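# Eject pipette tip into bin, rehang pipette on rack

## Task

Remove the used tip from the pipette and get it into the waste bin; the pipette's ejector button sits next to its plunger. The tip may be released to drop only when at least half of it is already below the bin's rim, since a higher drop fails at once. The bin must stay upright. The tip must touch nothing except the pipette and the bin, or the task fails at once. Afterwards return the pipette to its rack, hung by its finger rest, upright and at its original hanging height. It counts only if everything stays in place without the robot holding it.

## Robot and tools

ROBOT. There is one arm: a six-joint UR-type arm (shoulder pan, shoulder lift, elbow, wrist 1-3) carrying a sixteen-motor right hand with index, middle, ring and thumb. Only the rubber caps on the digit ends grip well. A rigid mast sticks out at the wrist on the palm side (hand-point x +0.05 to +0.10, z -0.16 to -0.11, up to y +0.06 m) and can strike objects.

FRAMES. Scene frame: origin on the table top under the arm base, +z up, +y to the left when facing along +x; reported positions are in metres. Hand-point frame: the hand point sits in front of the palm where the thumb tip meets the index and middle tips. Its +z runs along straight fingers toward the tips, +x runs across the palm away from the thumb, and +y points out of the palm face (the face is at y = -0.062). Knuckles are at z = -0.017 and fingertips reach 0.139 m beyond; bending fingers moves the tips toward +y.

execute_actions(actions). actions is a list of actions, run in order; each action is a list of up to 15 rows, one row per 1/30 s step. A short action repeats its final row until 15 steps pass. An empty list just returns state and images. Each row is one flat list of 24 numbers, each in [-1, 1]:
1-6: dx, dy, dz, rx, ry, rz. This is an offset, not a pose: it is measured in the hand point's own axes from the hand point's measured pose at the start of the action (for a call's first action, the pose in the latest result). Every row in an action uses that same start, not the row before. Scale: 1.0 = 0.6 m for dx/dy/dz, 180 degrees for rx/ry/rz, which form a single rotation vector. Per step the command is clipped to 100 mm and 16 degrees from the measured pose, so big offsets need several actions.
7-22: absolute goal angles for the hand motors in this order: index_mcp, index_abd, index_pip, index_dip, middle_mcp, middle_abd, middle_pip, middle_dip, ring_mcp, ring_abd, ring_pip, ring_dip, thumb_cmc, thumb_axl, thumb_mcp, thumb_ipl. Each maps linearly between its stops. Straight values: finger mcp +0.75, abd 0.00, pip +0.58, dip +0.70; thumb_cmc +0.71 (flat beside palm), thumb_axl +0.68, thumb_mcp +0.23, thumb_ipl +0.17. Going toward -1 curls finger joints toward the palm, swings abd away from the thumb, swings the thumb in front of the palm (cmc), rolls it (axl), and bends it (mcp, ipl). With thumb_axl near -0.40, thumb bending follows the cmc swing direction.
23: current_limit, a cap for all motors: -1 = 0 mA, +1 = 550 mA, floor 11 mA. Very low values may not lift a finger and also slow the hinges.
24: speed, hinge set-point rate = (speed+1)/2 x 5.9 rad/s. Initially current_limit +0.4, speed -0.6; the latest values persist.

move(target, speed, stop_force, blocking). target is one 24-number row as above; its first six numbers are an offset from the pose shown in the latest result that has one, in hand-point axes, same scale. The hand numbers are sent at the start. The hand point follows a straight path for 0.5-10 s (cut off at 10 s). speed: m/s, 0.002-0.5, default 0.25; rotation capped at twice that in rad/s. stop_force: N, 9-40, allowed after 0.2 s of scene time; ends the path when push against the motion rises by that much, then backs off two steps and holds. Use it only for non-rotating moves and slow speeds; omit it when pulling away from something you press on. blocking=false returns after 0.5 s while motion continues (not with stop_force); check with wait(0), and call wait or stop before issuing new motion. The result adds a "move:" line: done, off_target, moving, held, fault or contact, the distance to target, and limits=paced (pose clipped) or limits=held (steps blocked; may then speed up sharply).

wait(seconds): 0-10, the arm keeps its last command. stop(): brakes a running move. zoom_image(camera, region): camera is cam_head_left, cam_head_right, cam_high, cam_low or cam_wrist; region [x0, y0, x1, y1] pixels, at most 504x504. read_manual(section): licence texts only. finished_scene(scene): ends the given scene irreversibly and reports success.

RESULTS. State shows end_effector_position (m) and end_effector_quat_wxyz in the scene frame, velocities, joint positions, and a "Hand target" line. "pose unreachable" means the clearance check altered or blocked the command. Hand lists follow the motor order: hand_goal, hand_measured, hand_current_ma (positive pushes toward -1), hand_state (moving, goal, blocked, overload). Wrist force and torque are in hand-point axes, noisy (offset up to about 4 N), saturating near 50 N; "no reading" is harmless. Camera calibration (K, distortion, T_world_to_cam) is given per camera and may be off by a few degrees and millimetres.

SUGGESTED ORDER. Locate pipette, rack and bin in images; grasp the pipette by its body with fingertip caps; lift it off the rack; bring it over the bin and lower until at least half the tip is beneath the rim; press the ejector with the thumb; confirm the tip fell in; carry the pipette back and hang it upright by the finger rest at its former height; release, back away, check, then finish.

AVOID. The arm is stiff: aiming past a firm contact without stop_force can fault it. Reaching a joint load limit (130 N m for the three large joints, 24.3 N m for each wrist joint, held weight included) or 150 N of external force stops the arm for 10 s and skips the rest of the call. A motor at 495 mA or more for 5 s shuts down for 10 s. Motors heat while holding loads, also while you think; 70 °C warns, 85 °C brakes the arm. Do not let the tip drop from high or touch anything besides pipette and bin, do not topple the bin, and do not push or drop anything off the table. Loose objects may get nudged occasionally.

Each tool is called after "Emit:" as name(argument=value, ...) on one line, values as JSON.

## Session

Emit:
execute_actions(actions=[])

Scene clock: 0.00 s.
end_effector_position=(+0.2144, -0.4267, +0.2181) hand_goal=(+0.754, +0.000, +0.576, +0.696, +0.754, +0.000, +0.576, +0.696, +0.754, +0.000, +0.576, +0.696, +0.714, +0.678, +0.226, +0.168) hand_measured=(+0.754, +0.000, +0.576, +0.696, +0.754, +0.000, +0.576, +0.696, +0.754, +0.000, +0.576, +0.696, +0.714, +0.678, +0.226, +0.168) hand_current_ma=(+0, +0, +0, +0, +0, +0, +0, +0, +0, +0, +0, +0, +0, +0, +0, +0) hand_state=(goal, goal, goal, goal, goal, goal, goal, goal, goal, goal, goal, goal, goal, goal, goal, goal) hand_current_limit=0.40 hand_speed=-0.60 end_effector_quat_wxyz=(+0.692, -0.062, -0.718, -0.046) end_effector_velocity=(-0.000, +0.000, -0.000) end_effector_angular_velocity=(+0.001, +0.000, -0.000)
Joint positions: [-1.069 -0.696  1.179 -0.547 -2.517 -1.604]
Joint velocities: [-0.     0.001  0.    -0.     0.    -0.001]
Wrist force (N, on the end effector, along its own x y z axes, offset not removed): no reading
Wrist torque (N m, same axes, about the end effector's origin, offset not removed): no reading
Hand target: +0.214, -0.427, +0.218; +0.692, -0.062, -0.718, -0.046

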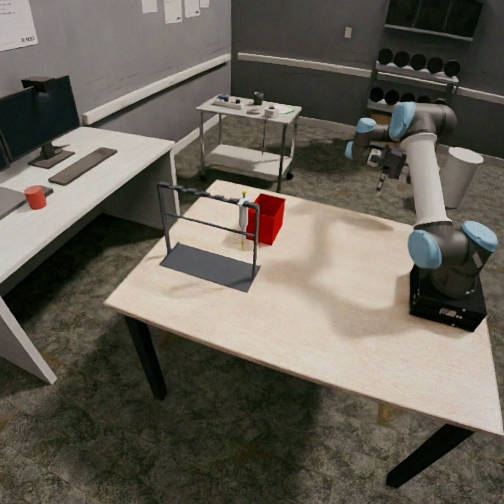

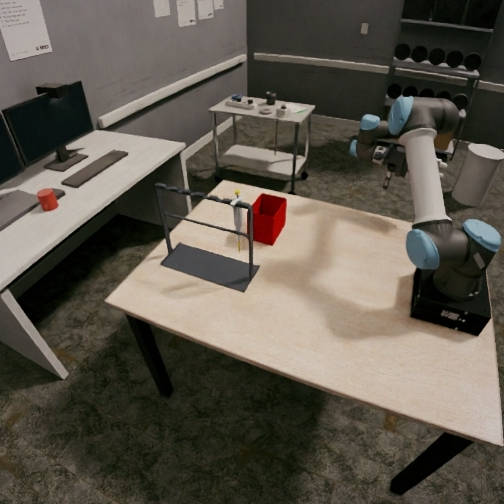

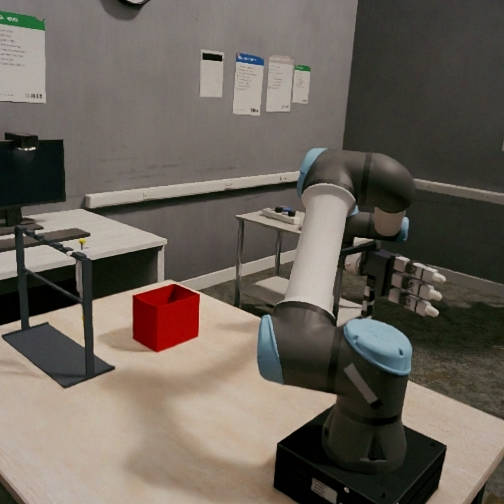

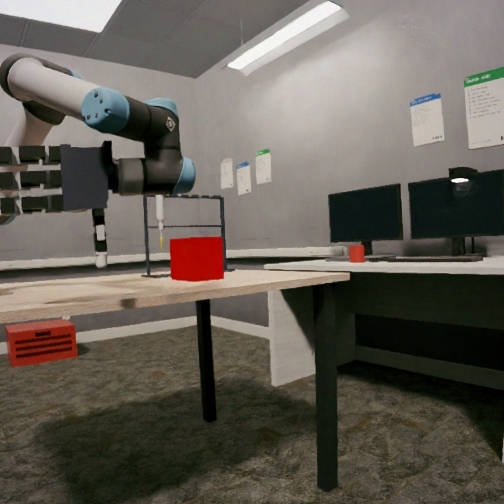

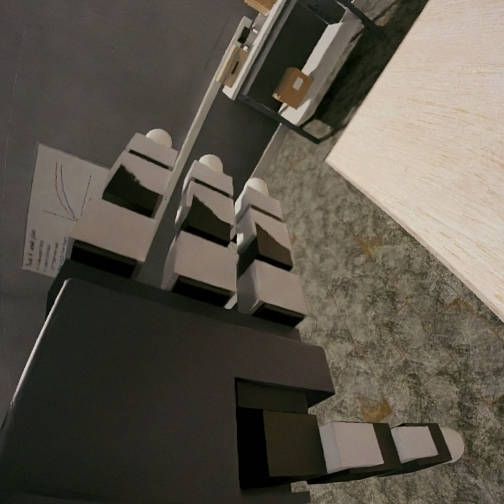

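Emit:
zoom_image(camera="cam_head_left", region=[150, 170, 300, 300])

Emit:
zoom_image(camera="cam_low", region=[120, 180, 250, 290])

Emit:
zoom_image(camera="cam_high", region=[0, 210, 210, 400])

Region (150, 170, 300, 300) of cam_head_left's 504x504 image, scaled by 3.360, with more detail than that image has; it fills the top 437 rows of this view, and the rest is white.

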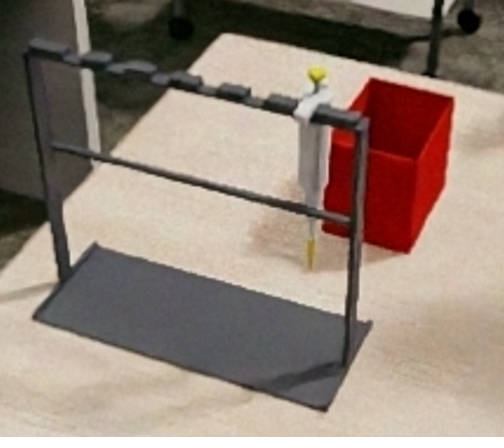

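Region (120, 180, 250, 290) of cam_low's 504x504 image, scaled by 3.877, with more detail than that image has; it fills the top 426 rows of this view, and the rest is white.

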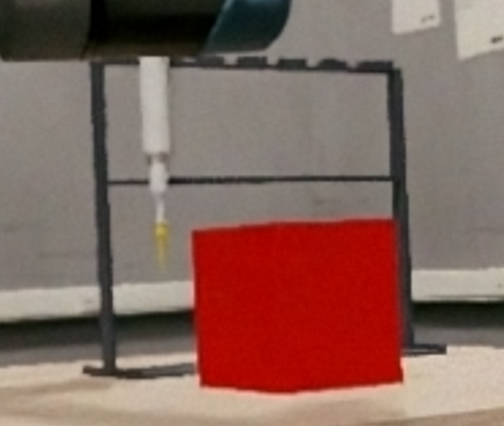

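Region (0, 210, 210, 400) of cam_high's 504x504 image, scaled by 2.400, with more detail than that image has; it fills the top 456 rows of this view, and the rest is white.

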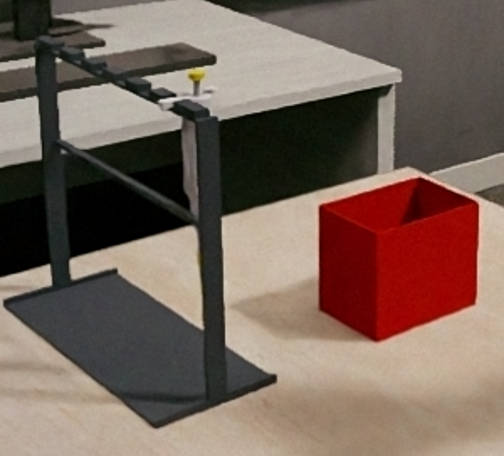

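Emit:
move(target=[0.25,0.3,-0.3,0,0.5,0, 0.754,0,0.576,0.696,0.754,0,0.576,0.696,0.754,0,0.576,0.696,0.714,0.678,0.226,0.168,0.4,-0.6])

Scene clock: 15.17 s.
end_effector_position=(+0.2482, -0.4014, +0.2435) hand_goal=(+0.754, +0.000, +0.576, +0.696, +0.754, +0.000, +0.576, +0.696, +0.754, +0.000, +0.576, +0.696, +0.714, +0.678, +0.226, +0.168) hand_measured=(+0.754, +0.004, +0.576, +0.696, +0.754, +0.004, +0.576, +0.696, +0.754, +0.004, +0.576, +0.696, +0.714, +0.678, +0.226, +0.168) hand_current_ma=(-5, +17, +4, +0, -5, +17, +4, +0, -5, +18, +4, +0, -4, -5, +1, -2) hand_state=(goal, goal, goal, goal, goal, goal, goal, goal, goal, goal, goal, goal, goal, goal, goal, goal) hand_current_limit=0.40 hand_speed=-0.60 end_effector_quat_wxyz=(+0.777, -0.054, -0.626, -0.052) end_effector_velocity=(+0.000, +0.000, +0.001) end_effector_angular_velocity=(-0.001, -0.000, -0.000)
Joint positions: [-1.007 -0.552  1.    -0.118 -2.427 -1.299]
Joint velocities: [-0.    -0.002 -0.     0.001  0.001  0.001]
Wrist force (N, on the end effector, along its own x y z axes, offset not removed): [2.4 -0.6 6.0]
Wrist torque (N m, same axes, about the end effector's origin, offset not removed): [-0.66 -0.53 0.01]
Hand target: +0.248, -0.401, +0.244; +0.777, -0.054, -0.626, -0.052
Off the commanded pose: 0.246 m, 76 deg; position and orientation clipped at the last step of the last action.
move: held; limits=paced,held; held on 83 of 104 steps, including the last
pose unreachable: on one or more control steps of this call, first in action 0 (counted from 0), an arm could not follow its commanded pose, so it was not sent that pose on those steps. On the call's last step it was still not sent that pose. It may still have moved: this result reports where it is.
cause: the commanded pose would bring two parts of the arm too close to each other (joints 4 (wrist 1) to 6 (wrist 3) lie between them).
camera_calibration (this result's frames):
cam_wrist: T_world_to_cam=[[-0.00258809, 0.496184, -0.868214, 0.436897], [0.495091, -0.753705, -0.432218, -0.359532], [-0.868837, -0.430964, -0.243706, 0.226709], [0, 0, 0, 1]] pos_world=[0.376105, -0.390059, 0.279174]

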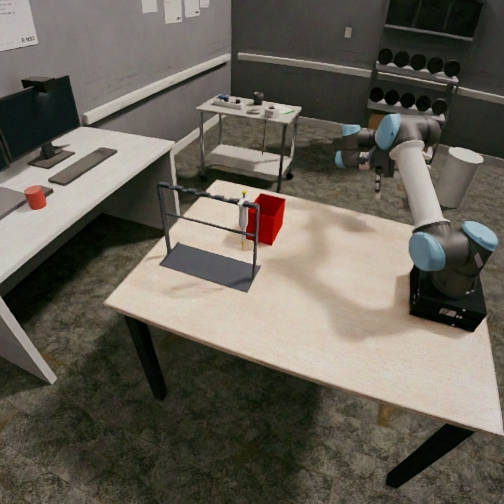

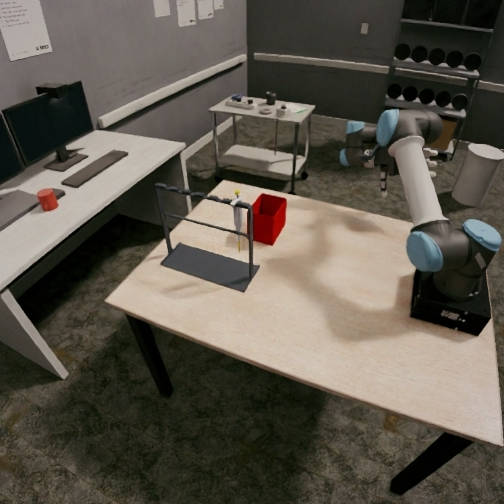

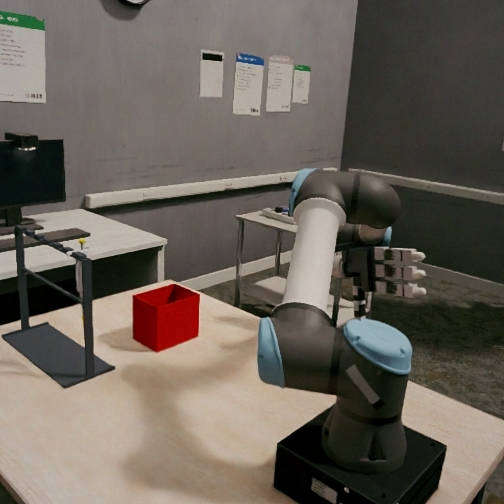

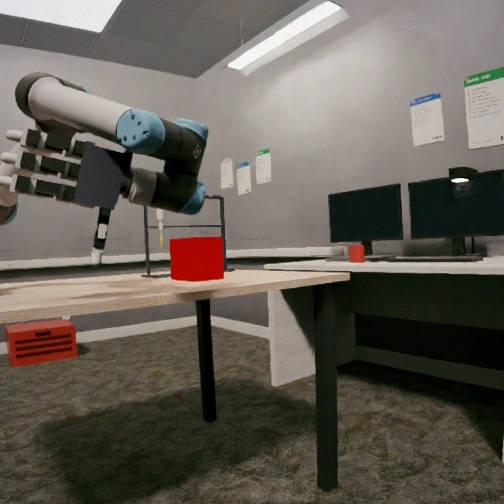

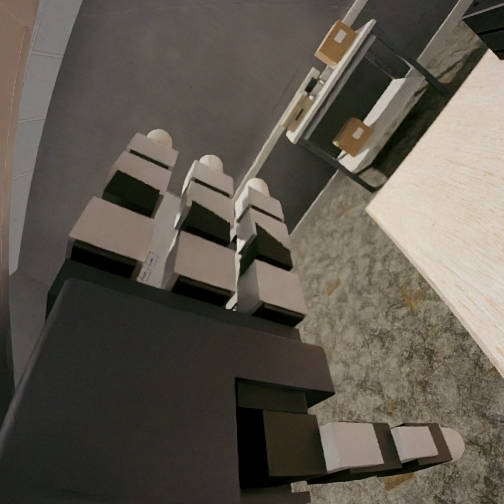

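Emit:
move(target=[0,0,0,0.5,-0.07,0, 0.754,0,0.576,0.696,0.754,0,0.576,0.696,0.754,0,0.576,0.696,0.714,0.678,0.226,0.168,0.4,-0.6])

Scene clock: 20.13 s.
end_effector_position=(+0.2491, -0.4016, +0.2431) hand_goal=(+0.754, +0.000, +0.576, +0.696, +0.754, +0.000, +0.576, +0.696, +0.754, +0.000, +0.576, +0.696, +0.714, +0.678, +0.226, +0.168) hand_measured=(+0.754, +0.004, +0.576, +0.696, +0.754, +0.004, +0.576, +0.696, +0.754, +0.004, +0.576, +0.696, +0.714, +0.678, +0.226, +0.168) hand_current_ma=(-2, +17, +4, +0, -2, +17, +4, +0, -2, +19, +4, +0, -4, -5, +3, -2) hand_state=(goal, goal, goal, goal, goal, goal, goal, goal, goal, goal, goal, goal, goal, goal, goal, goal) hand_current_limit=0.40 hand_speed=-0.60 end_effector_quat_wxyz=(+0.764, +0.067, -0.640, +0.047) end_effector_velocity=(-0.000, +0.000, +0.000) end_effector_angular_velocity=(+0.000, +0.000, -0.000)
Joint positions: [-0.913 -0.622  1.135 -0.138 -2.651 -1.281]
Joint velocities: [-0.    -0.001  0.     0.     0.    -0.   ]
Wrist force (N, on the end effector, along its own x y z axes, offset not removed): [-2.2 -0.3 -1.1]
Wrist torque (N m, same axes, about the end effector's origin, offset not removed): [-0.04 0.14 -0.31]
Hand target: +0.249, -0.402, +0.243; +0.764, +0.067, -0.640, +0.047
Off the commanded pose: 0.001 m, 73 deg; orientation clipped at the last step of the last action.
move: held; limits=paced,held; held on 65 of 105 steps, including the last
pose unreachable: on one or more control steps of this call, first in action 0 (counted from 0), an arm could not follow its commanded pose, so it was not sent that pose on those steps. On the call's last step it was still not sent that pose. It may still have moved: this result reports where it is.
cause: the commanded pose would bring two parts of the arm too close to each other (joints 4 (wrist 1) to 6 (wrist 3) lie between them).
camera_calibration (this result's frames):
cam_wrist: T_world_to_cam=[[-0.127069, 0.529682, -0.838624, 0.473894], [0.713616, -0.538404, -0.448189, -0.324389], [-0.688916, -0.655407, -0.309575, 0.108341], [0, 0, 0, 1]] pos_world=[0.366344, -0.354658, 0.285571]

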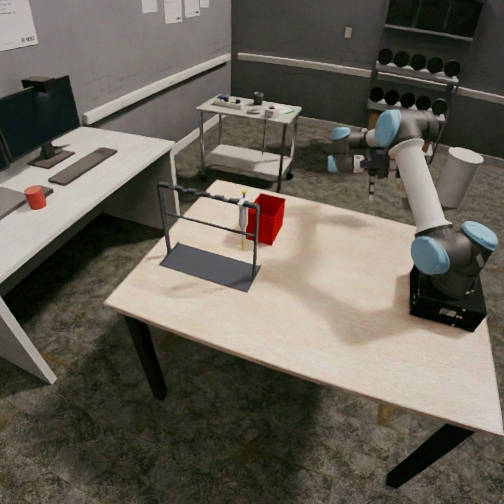

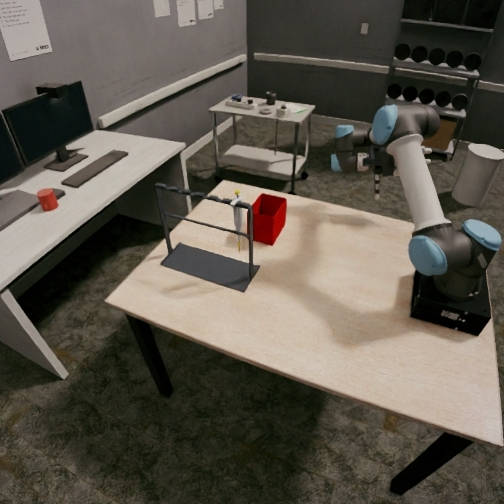

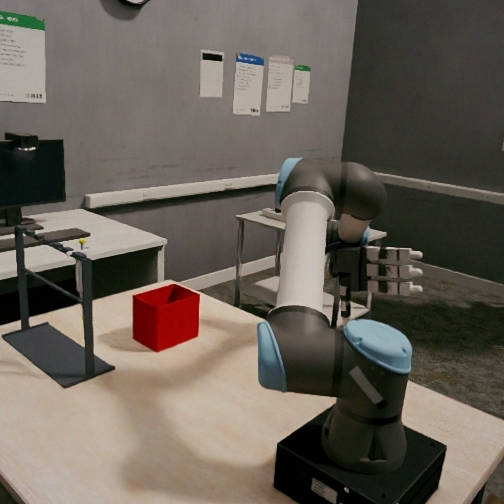

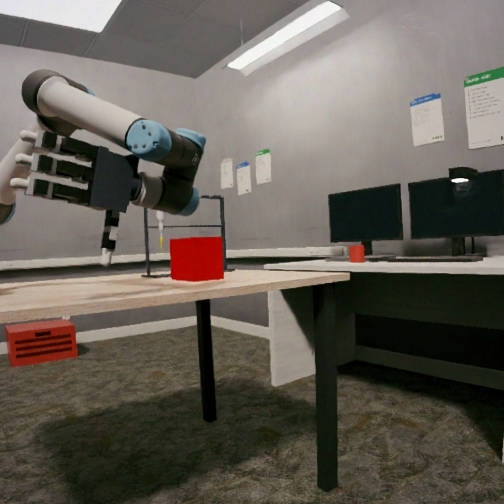

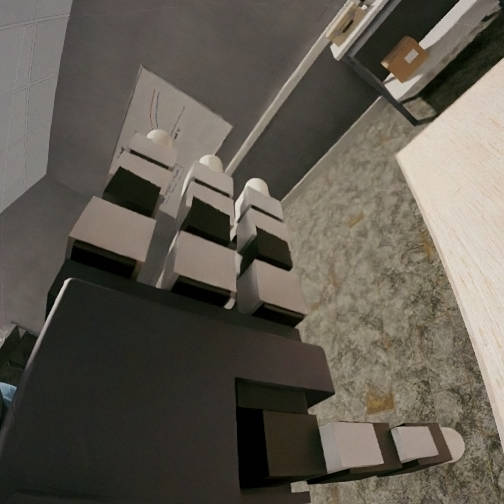

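Emit:
move(target=[0,0,0,-0.5,-0.07,0, 0.754,0,0.576,0.696,0.754,0,0.576,0.696,0.754,0,0.576,0.696,0.714,0.678,0.226,0.168,0.4,-0.6])

Emit:
move(target=[0,0,0,-0.5,0,0, 0.754,0,0.576,0.696,0.754,0,0.576,0.696,0.754,0,0.576,0.696,0.714,0.678,0.226,0.168,0.4,-0.6])

Scene clock: 28.47 s.
end_effector_position=(+0.2489, -0.4016, +0.2431) hand_goal=(+0.754, +0.000, +0.576, +0.696, +0.754, +0.000, +0.576, +0.696, +0.754, +0.000, +0.576, +0.696, +0.714, +0.678, +0.226, +0.168) hand_measured=(+0.754, +0.004, +0.576, +0.696, +0.754, +0.004, +0.576, +0.696, +0.754, +0.004, +0.576, +0.696, +0.714, +0.678, +0.226, +0.168) hand_current_ma=(-2, +17, +4, +0, -2, +17, +4, +0, -2, +19, +4, +0, -4, -5, +3, -2) hand_state=(goal, goal, goal, goal, goal, goal, goal, goal, goal, goal, goal, goal, goal, goal, goal, goal) hand_current_limit=0.40 hand_speed=-0.60 end_effector_quat_wxyz=(+0.521, -0.487, -0.557, -0.425) end_effector_velocity=(+0.000, -0.000, -0.000) end_effector_angular_velocity=(-0.004, -0.002, -0.006)
Joint positions: [-1.432 -0.798  1.26  -0.556 -1.63  -1.541]
Joint velocities: [-0.002 -0.004  0.005 -0.005  0.004 -0.001]
Wrist force (N, on the end effector, along its own x y z axes, offset not removed): [6.0 1.1 0.7]
Wrist torque (N m, same axes, about the end effector's origin, offset not removed): [0.06 -1.02 0.51]
Hand target: +0.249, -0.402, +0.243; +0.521, -0.487, -0.557, -0.426
Off the commanded pose: 0.000 m, 0 deg.
move: done; limits=paced
camera_calibration (this result's frames):
cam_wrist: T_world_to_cam=[[0.502049, -0.106611, -0.858243, 0.0665632], [-0.545749, -0.808888, -0.218768, -0.175195], [-0.670899, 0.578217, -0.464284, 0.636816], [0, 0, 0, 1]] pos_world=[0.298208, -0.502835, 0.314464]

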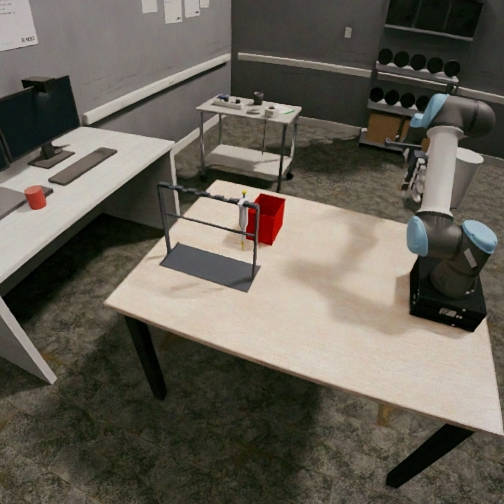

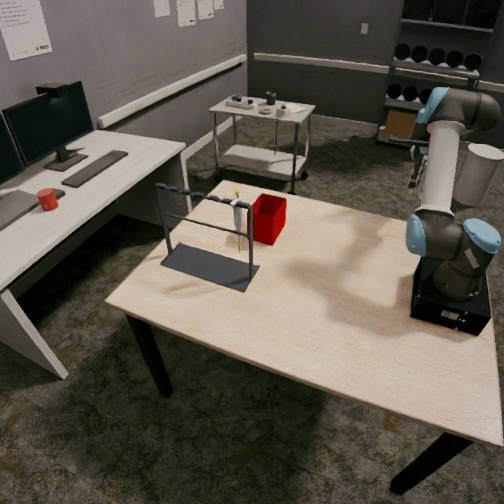

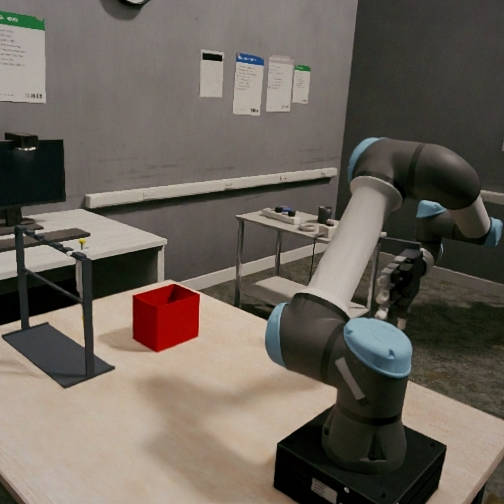

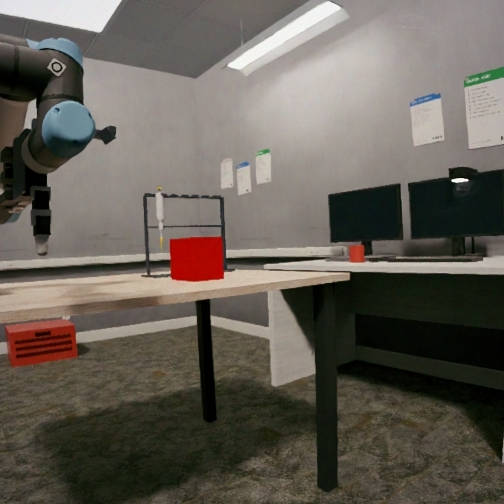

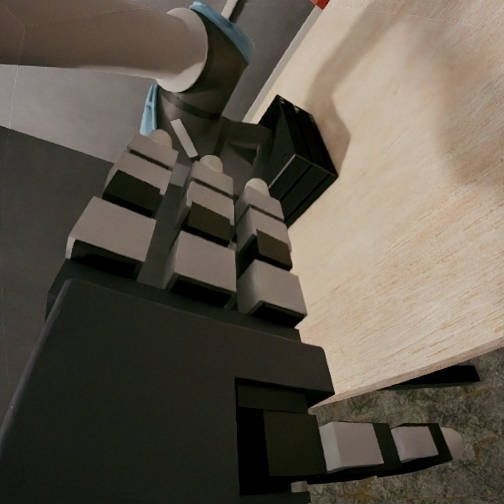

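Scene clock: 32.07 s.
end_effector_position=(+0.2488, -0.4017, +0.2432) hand_goal=(+0.754, +0.000, +0.576, +0.696, +0.754, +0.000, +0.576, +0.696, +0.754, +0.000, +0.576, +0.696, +0.714, +0.678, +0.226, +0.168) hand_measured=(+0.754, +0.004, +0.576, +0.696, +0.754, +0.004, +0.576, +0.696, +0.754, +0.004, +0.576, +0.696, +0.714, +0.678, +0.226, +0.168) hand_current_ma=(-2, +17, +4, +0, -2, +17, +4, +0, -2, +19, +4, +0, -4, -5, +3, -2) hand_state=(goal, goal, goal, goal, goal, goal, goal, goal, goal, goal, goal, goal, goal, goal, goal, goal) hand_current_limit=0.40 hand_speed=-0.60 end_effector_quat_wxyz=(-0.025, +0.712, +0.093, +0.695) end_effector_velocity=(+0.000, -0.000, -0.000) end_effector_angular_velocity=(-0.001, -0.001, -0.010)
Joint positions: [-1.902 -1.373  2.292 -0.985 -0.528 -1.607]
Joint velocities: [-0.001 -0.004  0.007 -0.003  0.009 -0.001]
Wrist force (N, on the end effector, along its own x y z axes, offset not removed): [1.0 0.6 -0.3]
Wrist torque (N m, same axes, about the end effector's origin, offset not removed): [-0.04 -0.28 0.08]
Hand target: +0.249, -0.402, +0.243; -0.025, +0.712, +0.092, +0.695
Off the commanded pose: 0.000 m, 0 deg.
move: done
camera_calibration (this result's frames):
cam_wrist: T_world_to_cam=[[-0.0343142, -0.598238, -0.800584, -0.0114458], [-0.788448, 0.508457, -0.346151, 0.445203], [0.614143, 0.619341, -0.489127, 0.33968], [0, 0, 0, 1]] pos_world=[0.142015, -0.443592, 0.311091]

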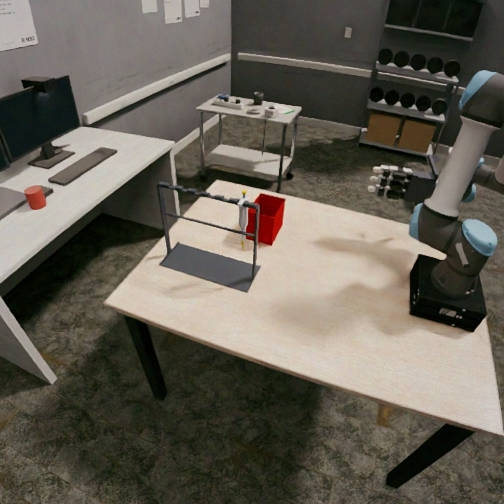

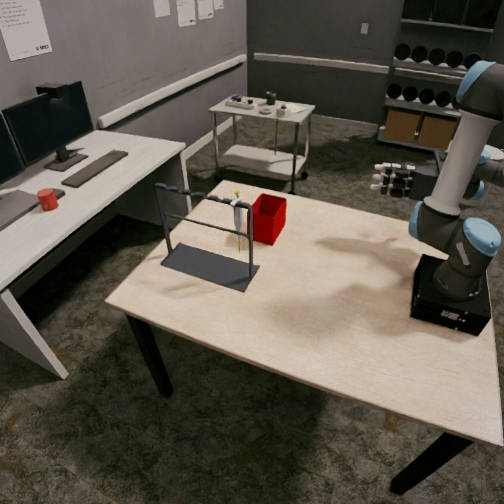

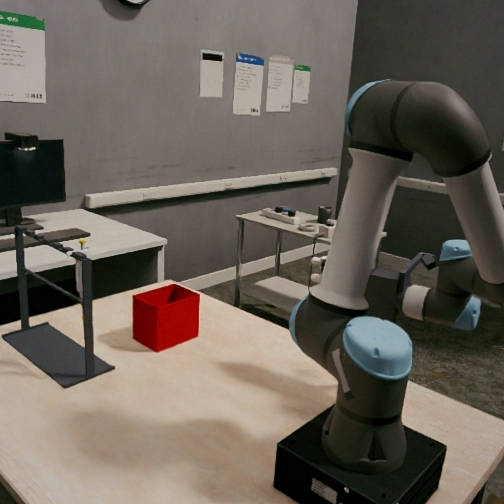

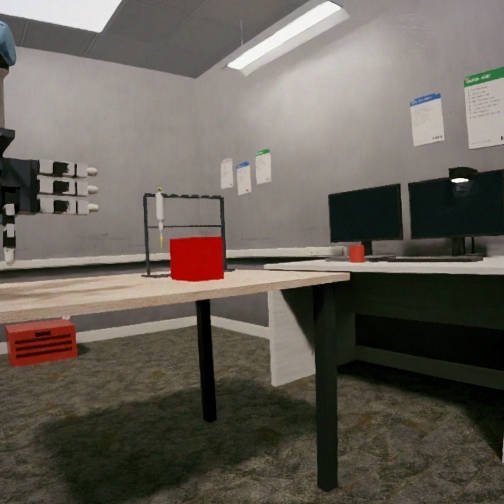

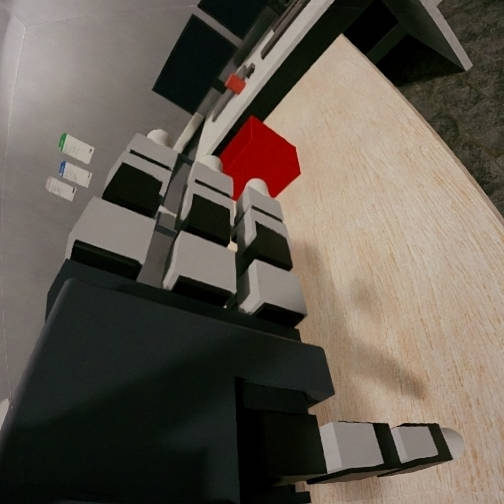

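Emit:
move(target=[0.1,0,0.1,0,0,0.5, 0.754,0,0.576,0.696,0.754,0,0.576,0.696,0.754,0,0.576,0.696,0.714,0.678,0.226,0.168,0.4,-0.6])

Emit:
move(target=[0,0,0,0,0,0.5, 0.754,0,0.576,0.696,0.754,0,0.576,0.696,0.754,0,0.576,0.696,0.714,0.678,0.226,0.168,0.4,-0.6])

Scene clock: 38.97 s.
end_effector_position=(+0.3089, -0.3858, +0.3012) hand_goal=(+0.754, +0.000, +0.576, +0.696, +0.754, +0.000, +0.576, +0.696, +0.754, +0.000, +0.576, +0.696, +0.714, +0.678, +0.226, +0.168) hand_measured=(+0.744, +0.004, +0.576, +0.696, +0.744, +0.004, +0.576, +0.696, +0.742, +0.004, +0.576, +0.696, +0.704, +0.678, +0.226, +0.168) hand_current_ma=(-58, +17, -3, +0, -53, +18, -3, +0, -59, +19, -3, +0, -51, -5, +3, -2) hand_state=(goal, goal, goal, goal, goal, goal, goal, goal, goal, goal, goal, goal, goal, goal, goal, goal) hand_current_limit=0.40 hand_speed=-0.60 end_effector_quat_wxyz=(-0.509, +0.569, -0.438, +0.474) end_effector_velocity=(+0.001, +0.001, -0.000) end_effector_angular_velocity=(+0.011, +0.008, +0.000)
Joint positions: [-1.645 -1.409  1.901 -0.613 -0.272  0.023]
Joint velocities: [ 0.004 -0.006  0.005 -0.024  0.002  0.037]
Wrist force (N, on the end effector, along its own x y z axes, offset not removed): [3.1 -2.2 -2.3]
Wrist torque (N m, same axes, about the end effector's origin, offset not removed): [-0.01 -0.50 0.30]
Hand target: +0.309, -0.386, +0.301; -0.509, +0.569, -0.438, +0.474
Off the commanded pose: 0.000 m, 0 deg.
move: done
camera_calibration (this result's frames):
cam_wrist: T_world_to_cam=[[-0.255801, 0.772228, -0.581576, 0.577816], [-0.714047, 0.254619, 0.652155, 0.0830447], [0.651693, 0.582094, 0.486275, 0.00152965], [0, 0, 0, 1]] pos_world=[0.206107, -0.468241, 0.281142]

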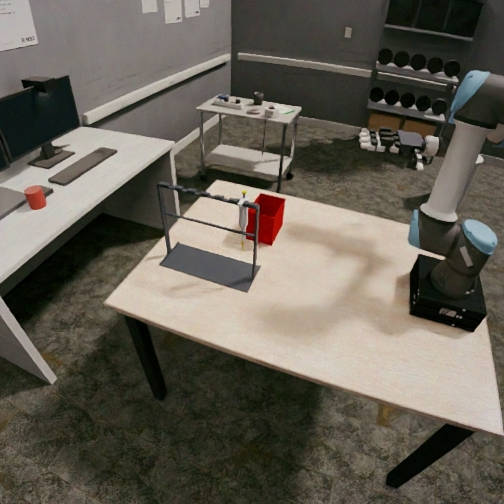

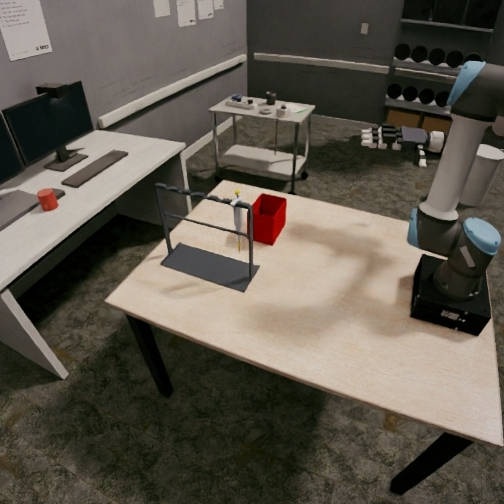

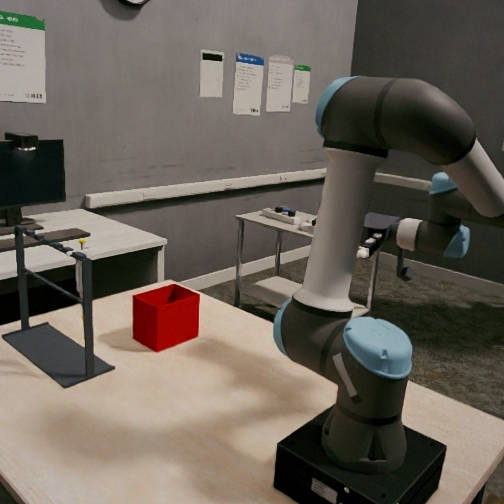

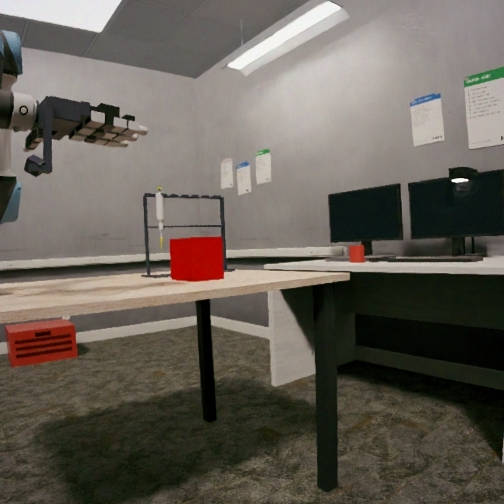

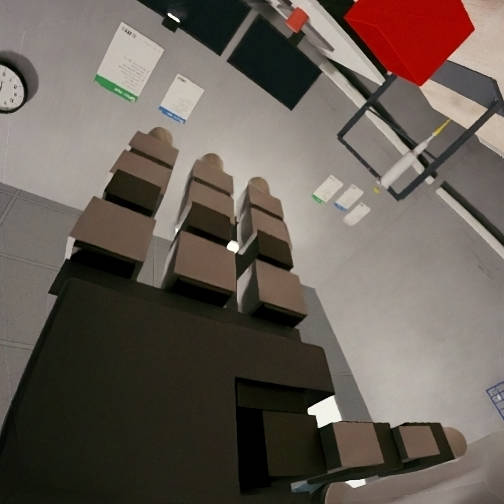

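Scene clock: 42.60 s.
end_effector_position=(+0.3090, -0.3861, +0.3012) hand_goal=(+0.754, +0.000, +0.576, +0.696, +0.754, +0.000, +0.576, +0.696, +0.754, +0.000, +0.576, +0.696, +0.714, +0.678, +0.226, +0.168) hand_measured=(+0.748, -0.002, +0.576, +0.696, +0.748, -0.002, +0.576, +0.696, +0.748, -0.004, +0.576, +0.696, +0.710, +0.678, +0.226, +0.168) hand_current_ma=(-31, -12, -3, +0, -28, -12, -3, +0, -31, -14, -3, +0, -23, -5, +3, -2) hand_state=(goal, goal, goal, goal, goal, goal, goal, goal, goal, goal, goal, goal, goal, goal, goal, goal) hand_current_limit=0.40 hand_speed=-0.60 end_effector_quat_wxyz=(+0.696, -0.093, +0.712, +0.024) end_effector_velocity=(-0.000, +0.000, +0.000) end_effector_angular_velocity=(+0.004, +0.010, -0.002)
Joint positions: [-1.613 -1.119  1.809 -0.824 -0.24   1.606]
Joint velocities: [-0.001 -0.01   0.012 -0.039 -0.001  0.042]
Wrist force (N, on the end effector, along its own x y z axes, offset not removed): [3.4 1.8 -0.6]
Wrist torque (N m, same axes, about the end effector's origin, offset not removed): [0.25 -0.67 0.33]
Hand target: +0.309, -0.386, +0.301; +0.696, -0.093, +0.712, +0.025
Off the commanded pose: 0.000 m, 0 deg.
move: done
camera_calibration (this result's frames):
cam_wrist: T_world_to_cam=[[-0.177581, 0.564094, 0.806389, 0.0554305], [-0.557816, -0.732761, 0.389748, -0.267306], [0.810744, -0.380605, 0.444785, -0.406663], [0, 0, 0, 1]] pos_world=[0.190436, -0.381918, 0.240361]

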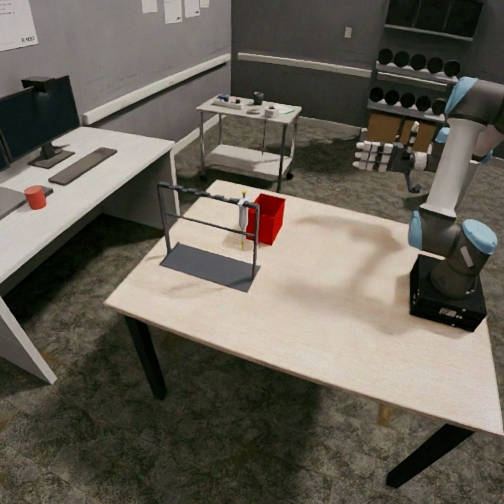

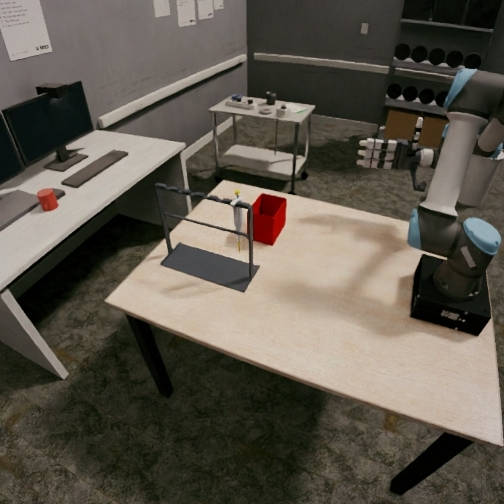

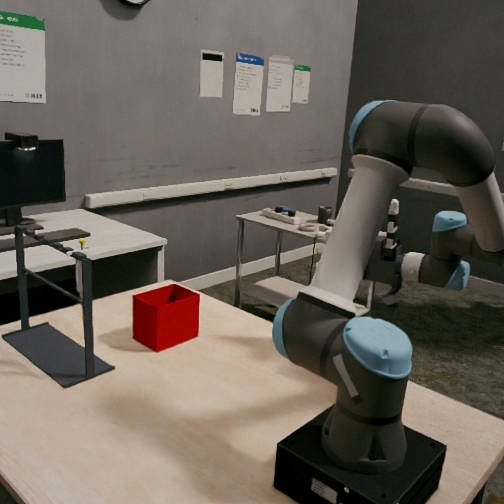

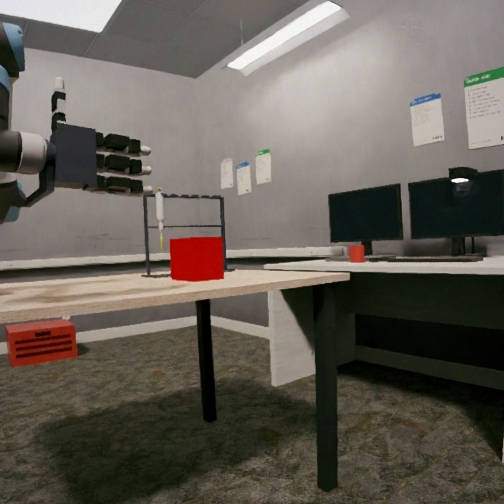

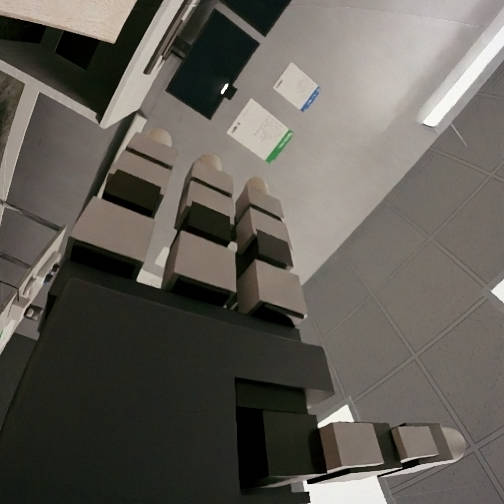

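Emit:
move(target=[-0.08,0.62,0.68,0,0,0.032, 0.754,0,0.576,0.696,0.754,0,0.576,0.696,0.754,0,0.576,0.696,0.714,0.678,0.226,0.168,0.4,-0.6], speed=0.15)

Scene clock: 50.40 s.
end_effector_position=(+0.6501, +0.0510, +0.3000) hand_goal=(+0.754, +0.000, +0.576, +0.696, +0.754, +0.000, +0.576, +0.696, +0.754, +0.000, +0.576, +0.696, +0.714, +0.678, +0.226, +0.168) hand_measured=(+0.750, -0.002, +0.576, +0.696, +0.752, -0.002, +0.576, +0.696, +0.750, -0.004, +0.576, +0.696, +0.712, +0.678, +0.226, +0.168) hand_current_ma=(-16, -13, -3, +0, -15, -13, -3, +0, -16, -14, -3, +0, -12, -5, +3, -2) hand_state=(goal, goal, goal, goal, goal, goal, goal, goal, goal, goal, goal, goal, goal, goal, goal, goal) hand_current_limit=0.40 hand_speed=-0.60 end_effector_quat_wxyz=(+0.693, -0.058, +0.716, +0.059) end_effector_velocity=(+0.001, +0.001, +0.001) end_effector_angular_velocity=(-0.000, -0.001, -0.000)
Joint positions: [-0.436 -1.218  1.995 -0.737  0.939  1.553]
Joint velocities: [ 0.004  0.001 -0.003  0.     0.004  0.001]
Wrist force (N, on the end effector, along its own x y z axes, offset not removed): [3.6 -1.7 -2.9]
Wrist torque (N m, same axes, about the end effector's origin, offset not removed): [0.17 -0.58 0.11]
Hand target: +0.650, +0.051, +0.300; +0.693, -0.058, +0.716, +0.059
Off the commanded pose: 0.001 m, 0 deg.
move: done
camera_calibration (this result's frames):
cam_wrist: T_world_to_cam=[[-0.161551, 0.482287, 0.860988, -0.152247], [-0.553942, -0.766356, 0.32534, 0.26225], [0.816731, -0.424379, 0.390965, -0.50189], [0, 0, 0, 1]] pos_world=[0.530585, 0.061412, 0.241984]

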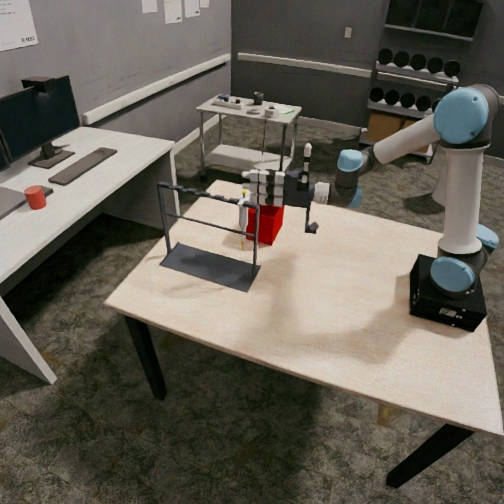

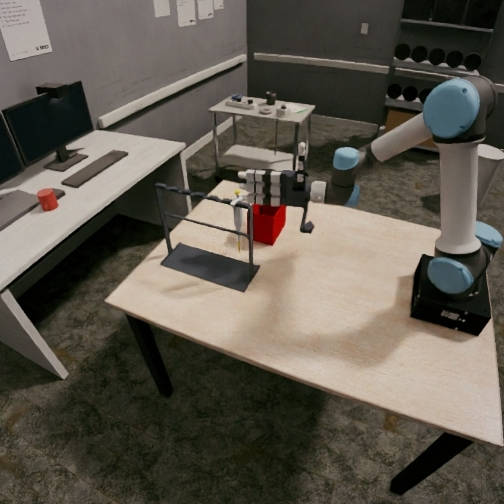

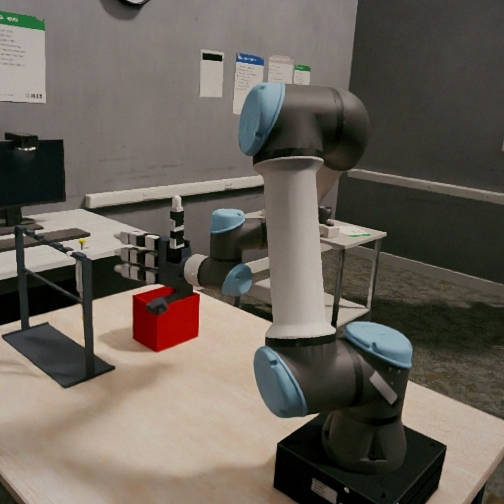

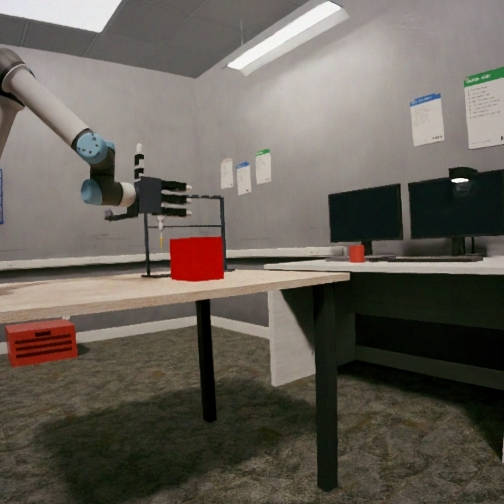

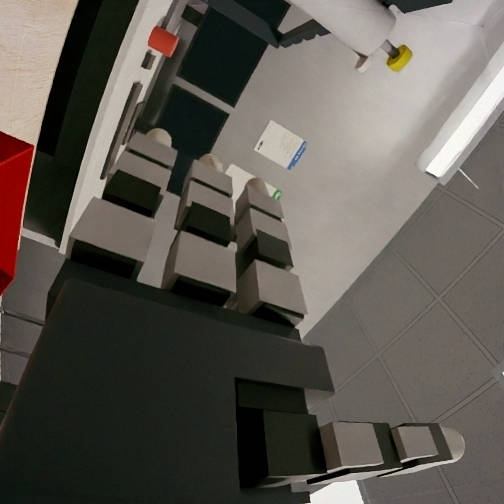

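Emit:
move(target=[0.05,0.17,0.133,0,0,0, 0.754,0,0.576,0.696,0.754,0,0.576,0.696,0.754,0,0.576,0.696,0.714,0.678,0.226,0.168,0.4,-0.6], speed=0.1)

Scene clock: 60.67 s.
end_effector_position=(+0.7110, +0.1647, +0.2678) hand_goal=(+0.754, +0.000, +0.576, +0.696, +0.754, +0.000, +0.576, +0.696, +0.754, +0.000, +0.576, +0.696, +0.714, +0.678, +0.226, +0.168) hand_measured=(+0.752, -0.002, +0.576, +0.696, +0.752, -0.002, +0.576, +0.696, +0.752, -0.004, +0.576, +0.696, +0.712, +0.678, +0.226, +0.168) hand_current_ma=(-13, -13, -3, +0, -11, -13, -3, +0, -13, -14, -3, +0, -9, -5, +3, -2) hand_state=(goal, goal, goal, goal, goal, goal, goal, goal, goal, goal, goal, goal, goal, goal, goal, goal) hand_current_limit=0.40 hand_speed=-0.60 end_effector_quat_wxyz=(+0.693, -0.058, +0.716, +0.059) end_effector_velocity=(+0.001, +0.002, -0.000) end_effector_angular_velocity=(+0.000, -0.000, +0.000)
Joint positions: [-0.154 -1.056  1.846 -0.755  1.221  1.565]
Joint velocities: [ 0.004  0.002 -0.003  0.     0.003  0.001]
Wrist force (N, on the end effector, along its own x y z axes, offset not removed): [4.8 -0.9 1.2]
Wrist torque (N m, same axes, about the end effector's origin, offset not removed): [-0.18 -0.80 0.19]
Hand target: +0.711, +0.165, +0.268; +0.693, -0.058, +0.716, +0.059
Off the commanded pose: 0.000 m, 0 deg.
move: done
camera_calibration (this result's frames):
cam_wrist: T_world_to_cam=[[-0.1615, 0.482464, 0.860898, -0.169557], [-0.553912, -0.766295, 0.325536, 0.393497], [0.816762, -0.424288, 0.390999, -0.490833], [0, 0, 0, 1]] pos_world=[0.591473, 0.175086, 0.209789]

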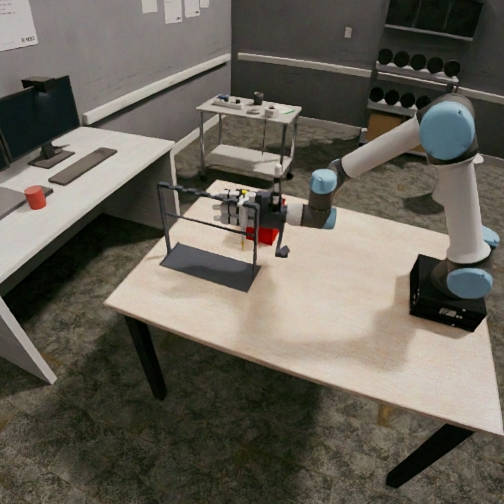

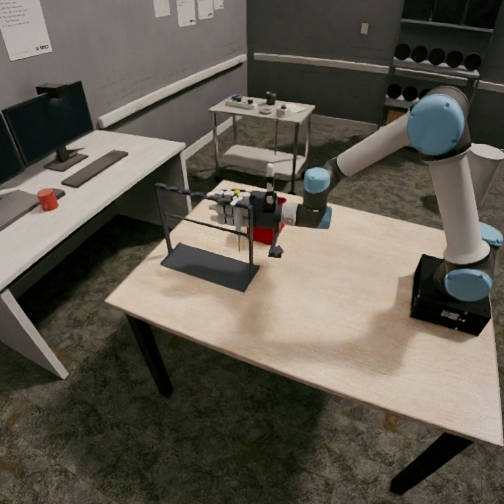

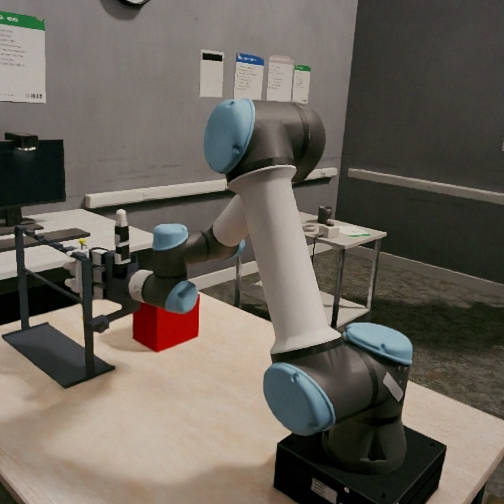

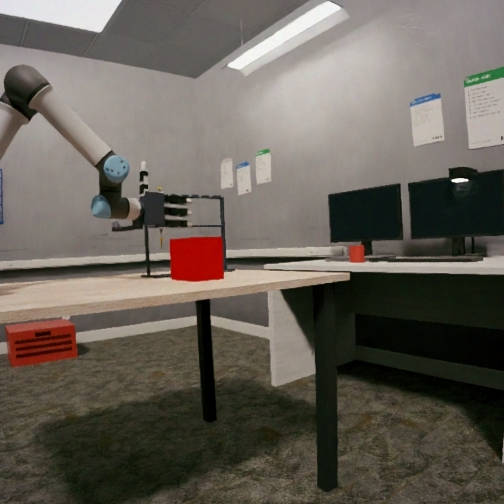

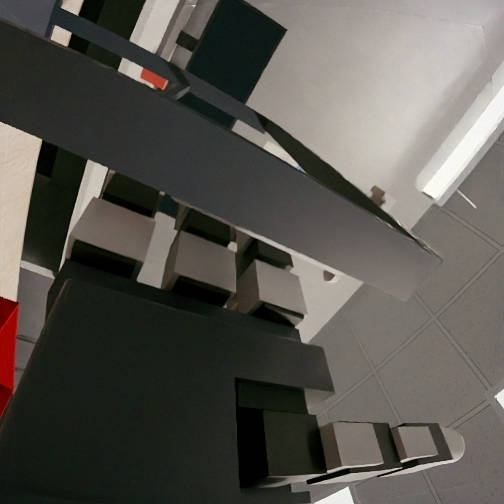

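Emit:
zoom_image(camera="cam_head_left", region=[190, 160, 310, 270])

Emit:
zoom_image(camera="cam_high", region=[40, 200, 180, 340])

Region (190, 160, 310, 270) of cam_head_left's 504x504 image, scaled by 4.200, with more detail than that image has; it fills the top 462 rows of this view, and the rest is white.

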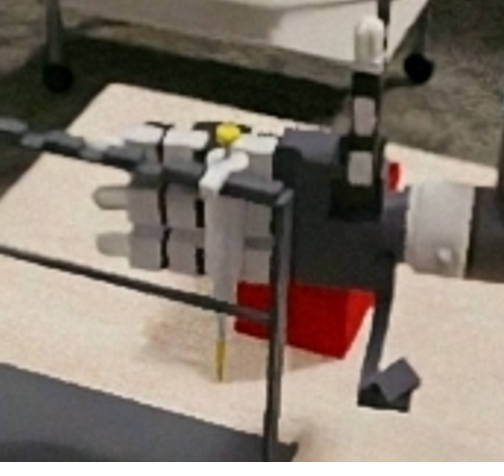

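Region (40, 200, 180, 340) of cam_high's 504x504 image, scaled by 3.600, with more detail than that image has.

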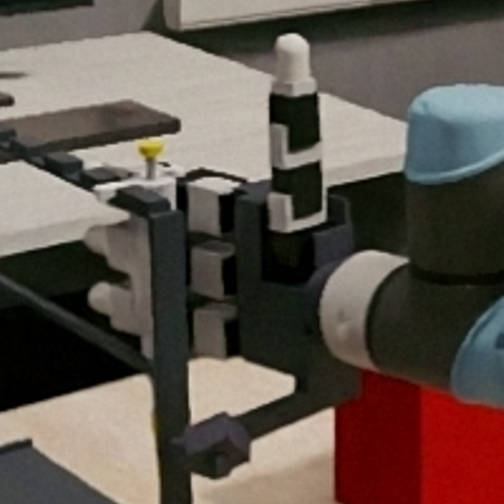

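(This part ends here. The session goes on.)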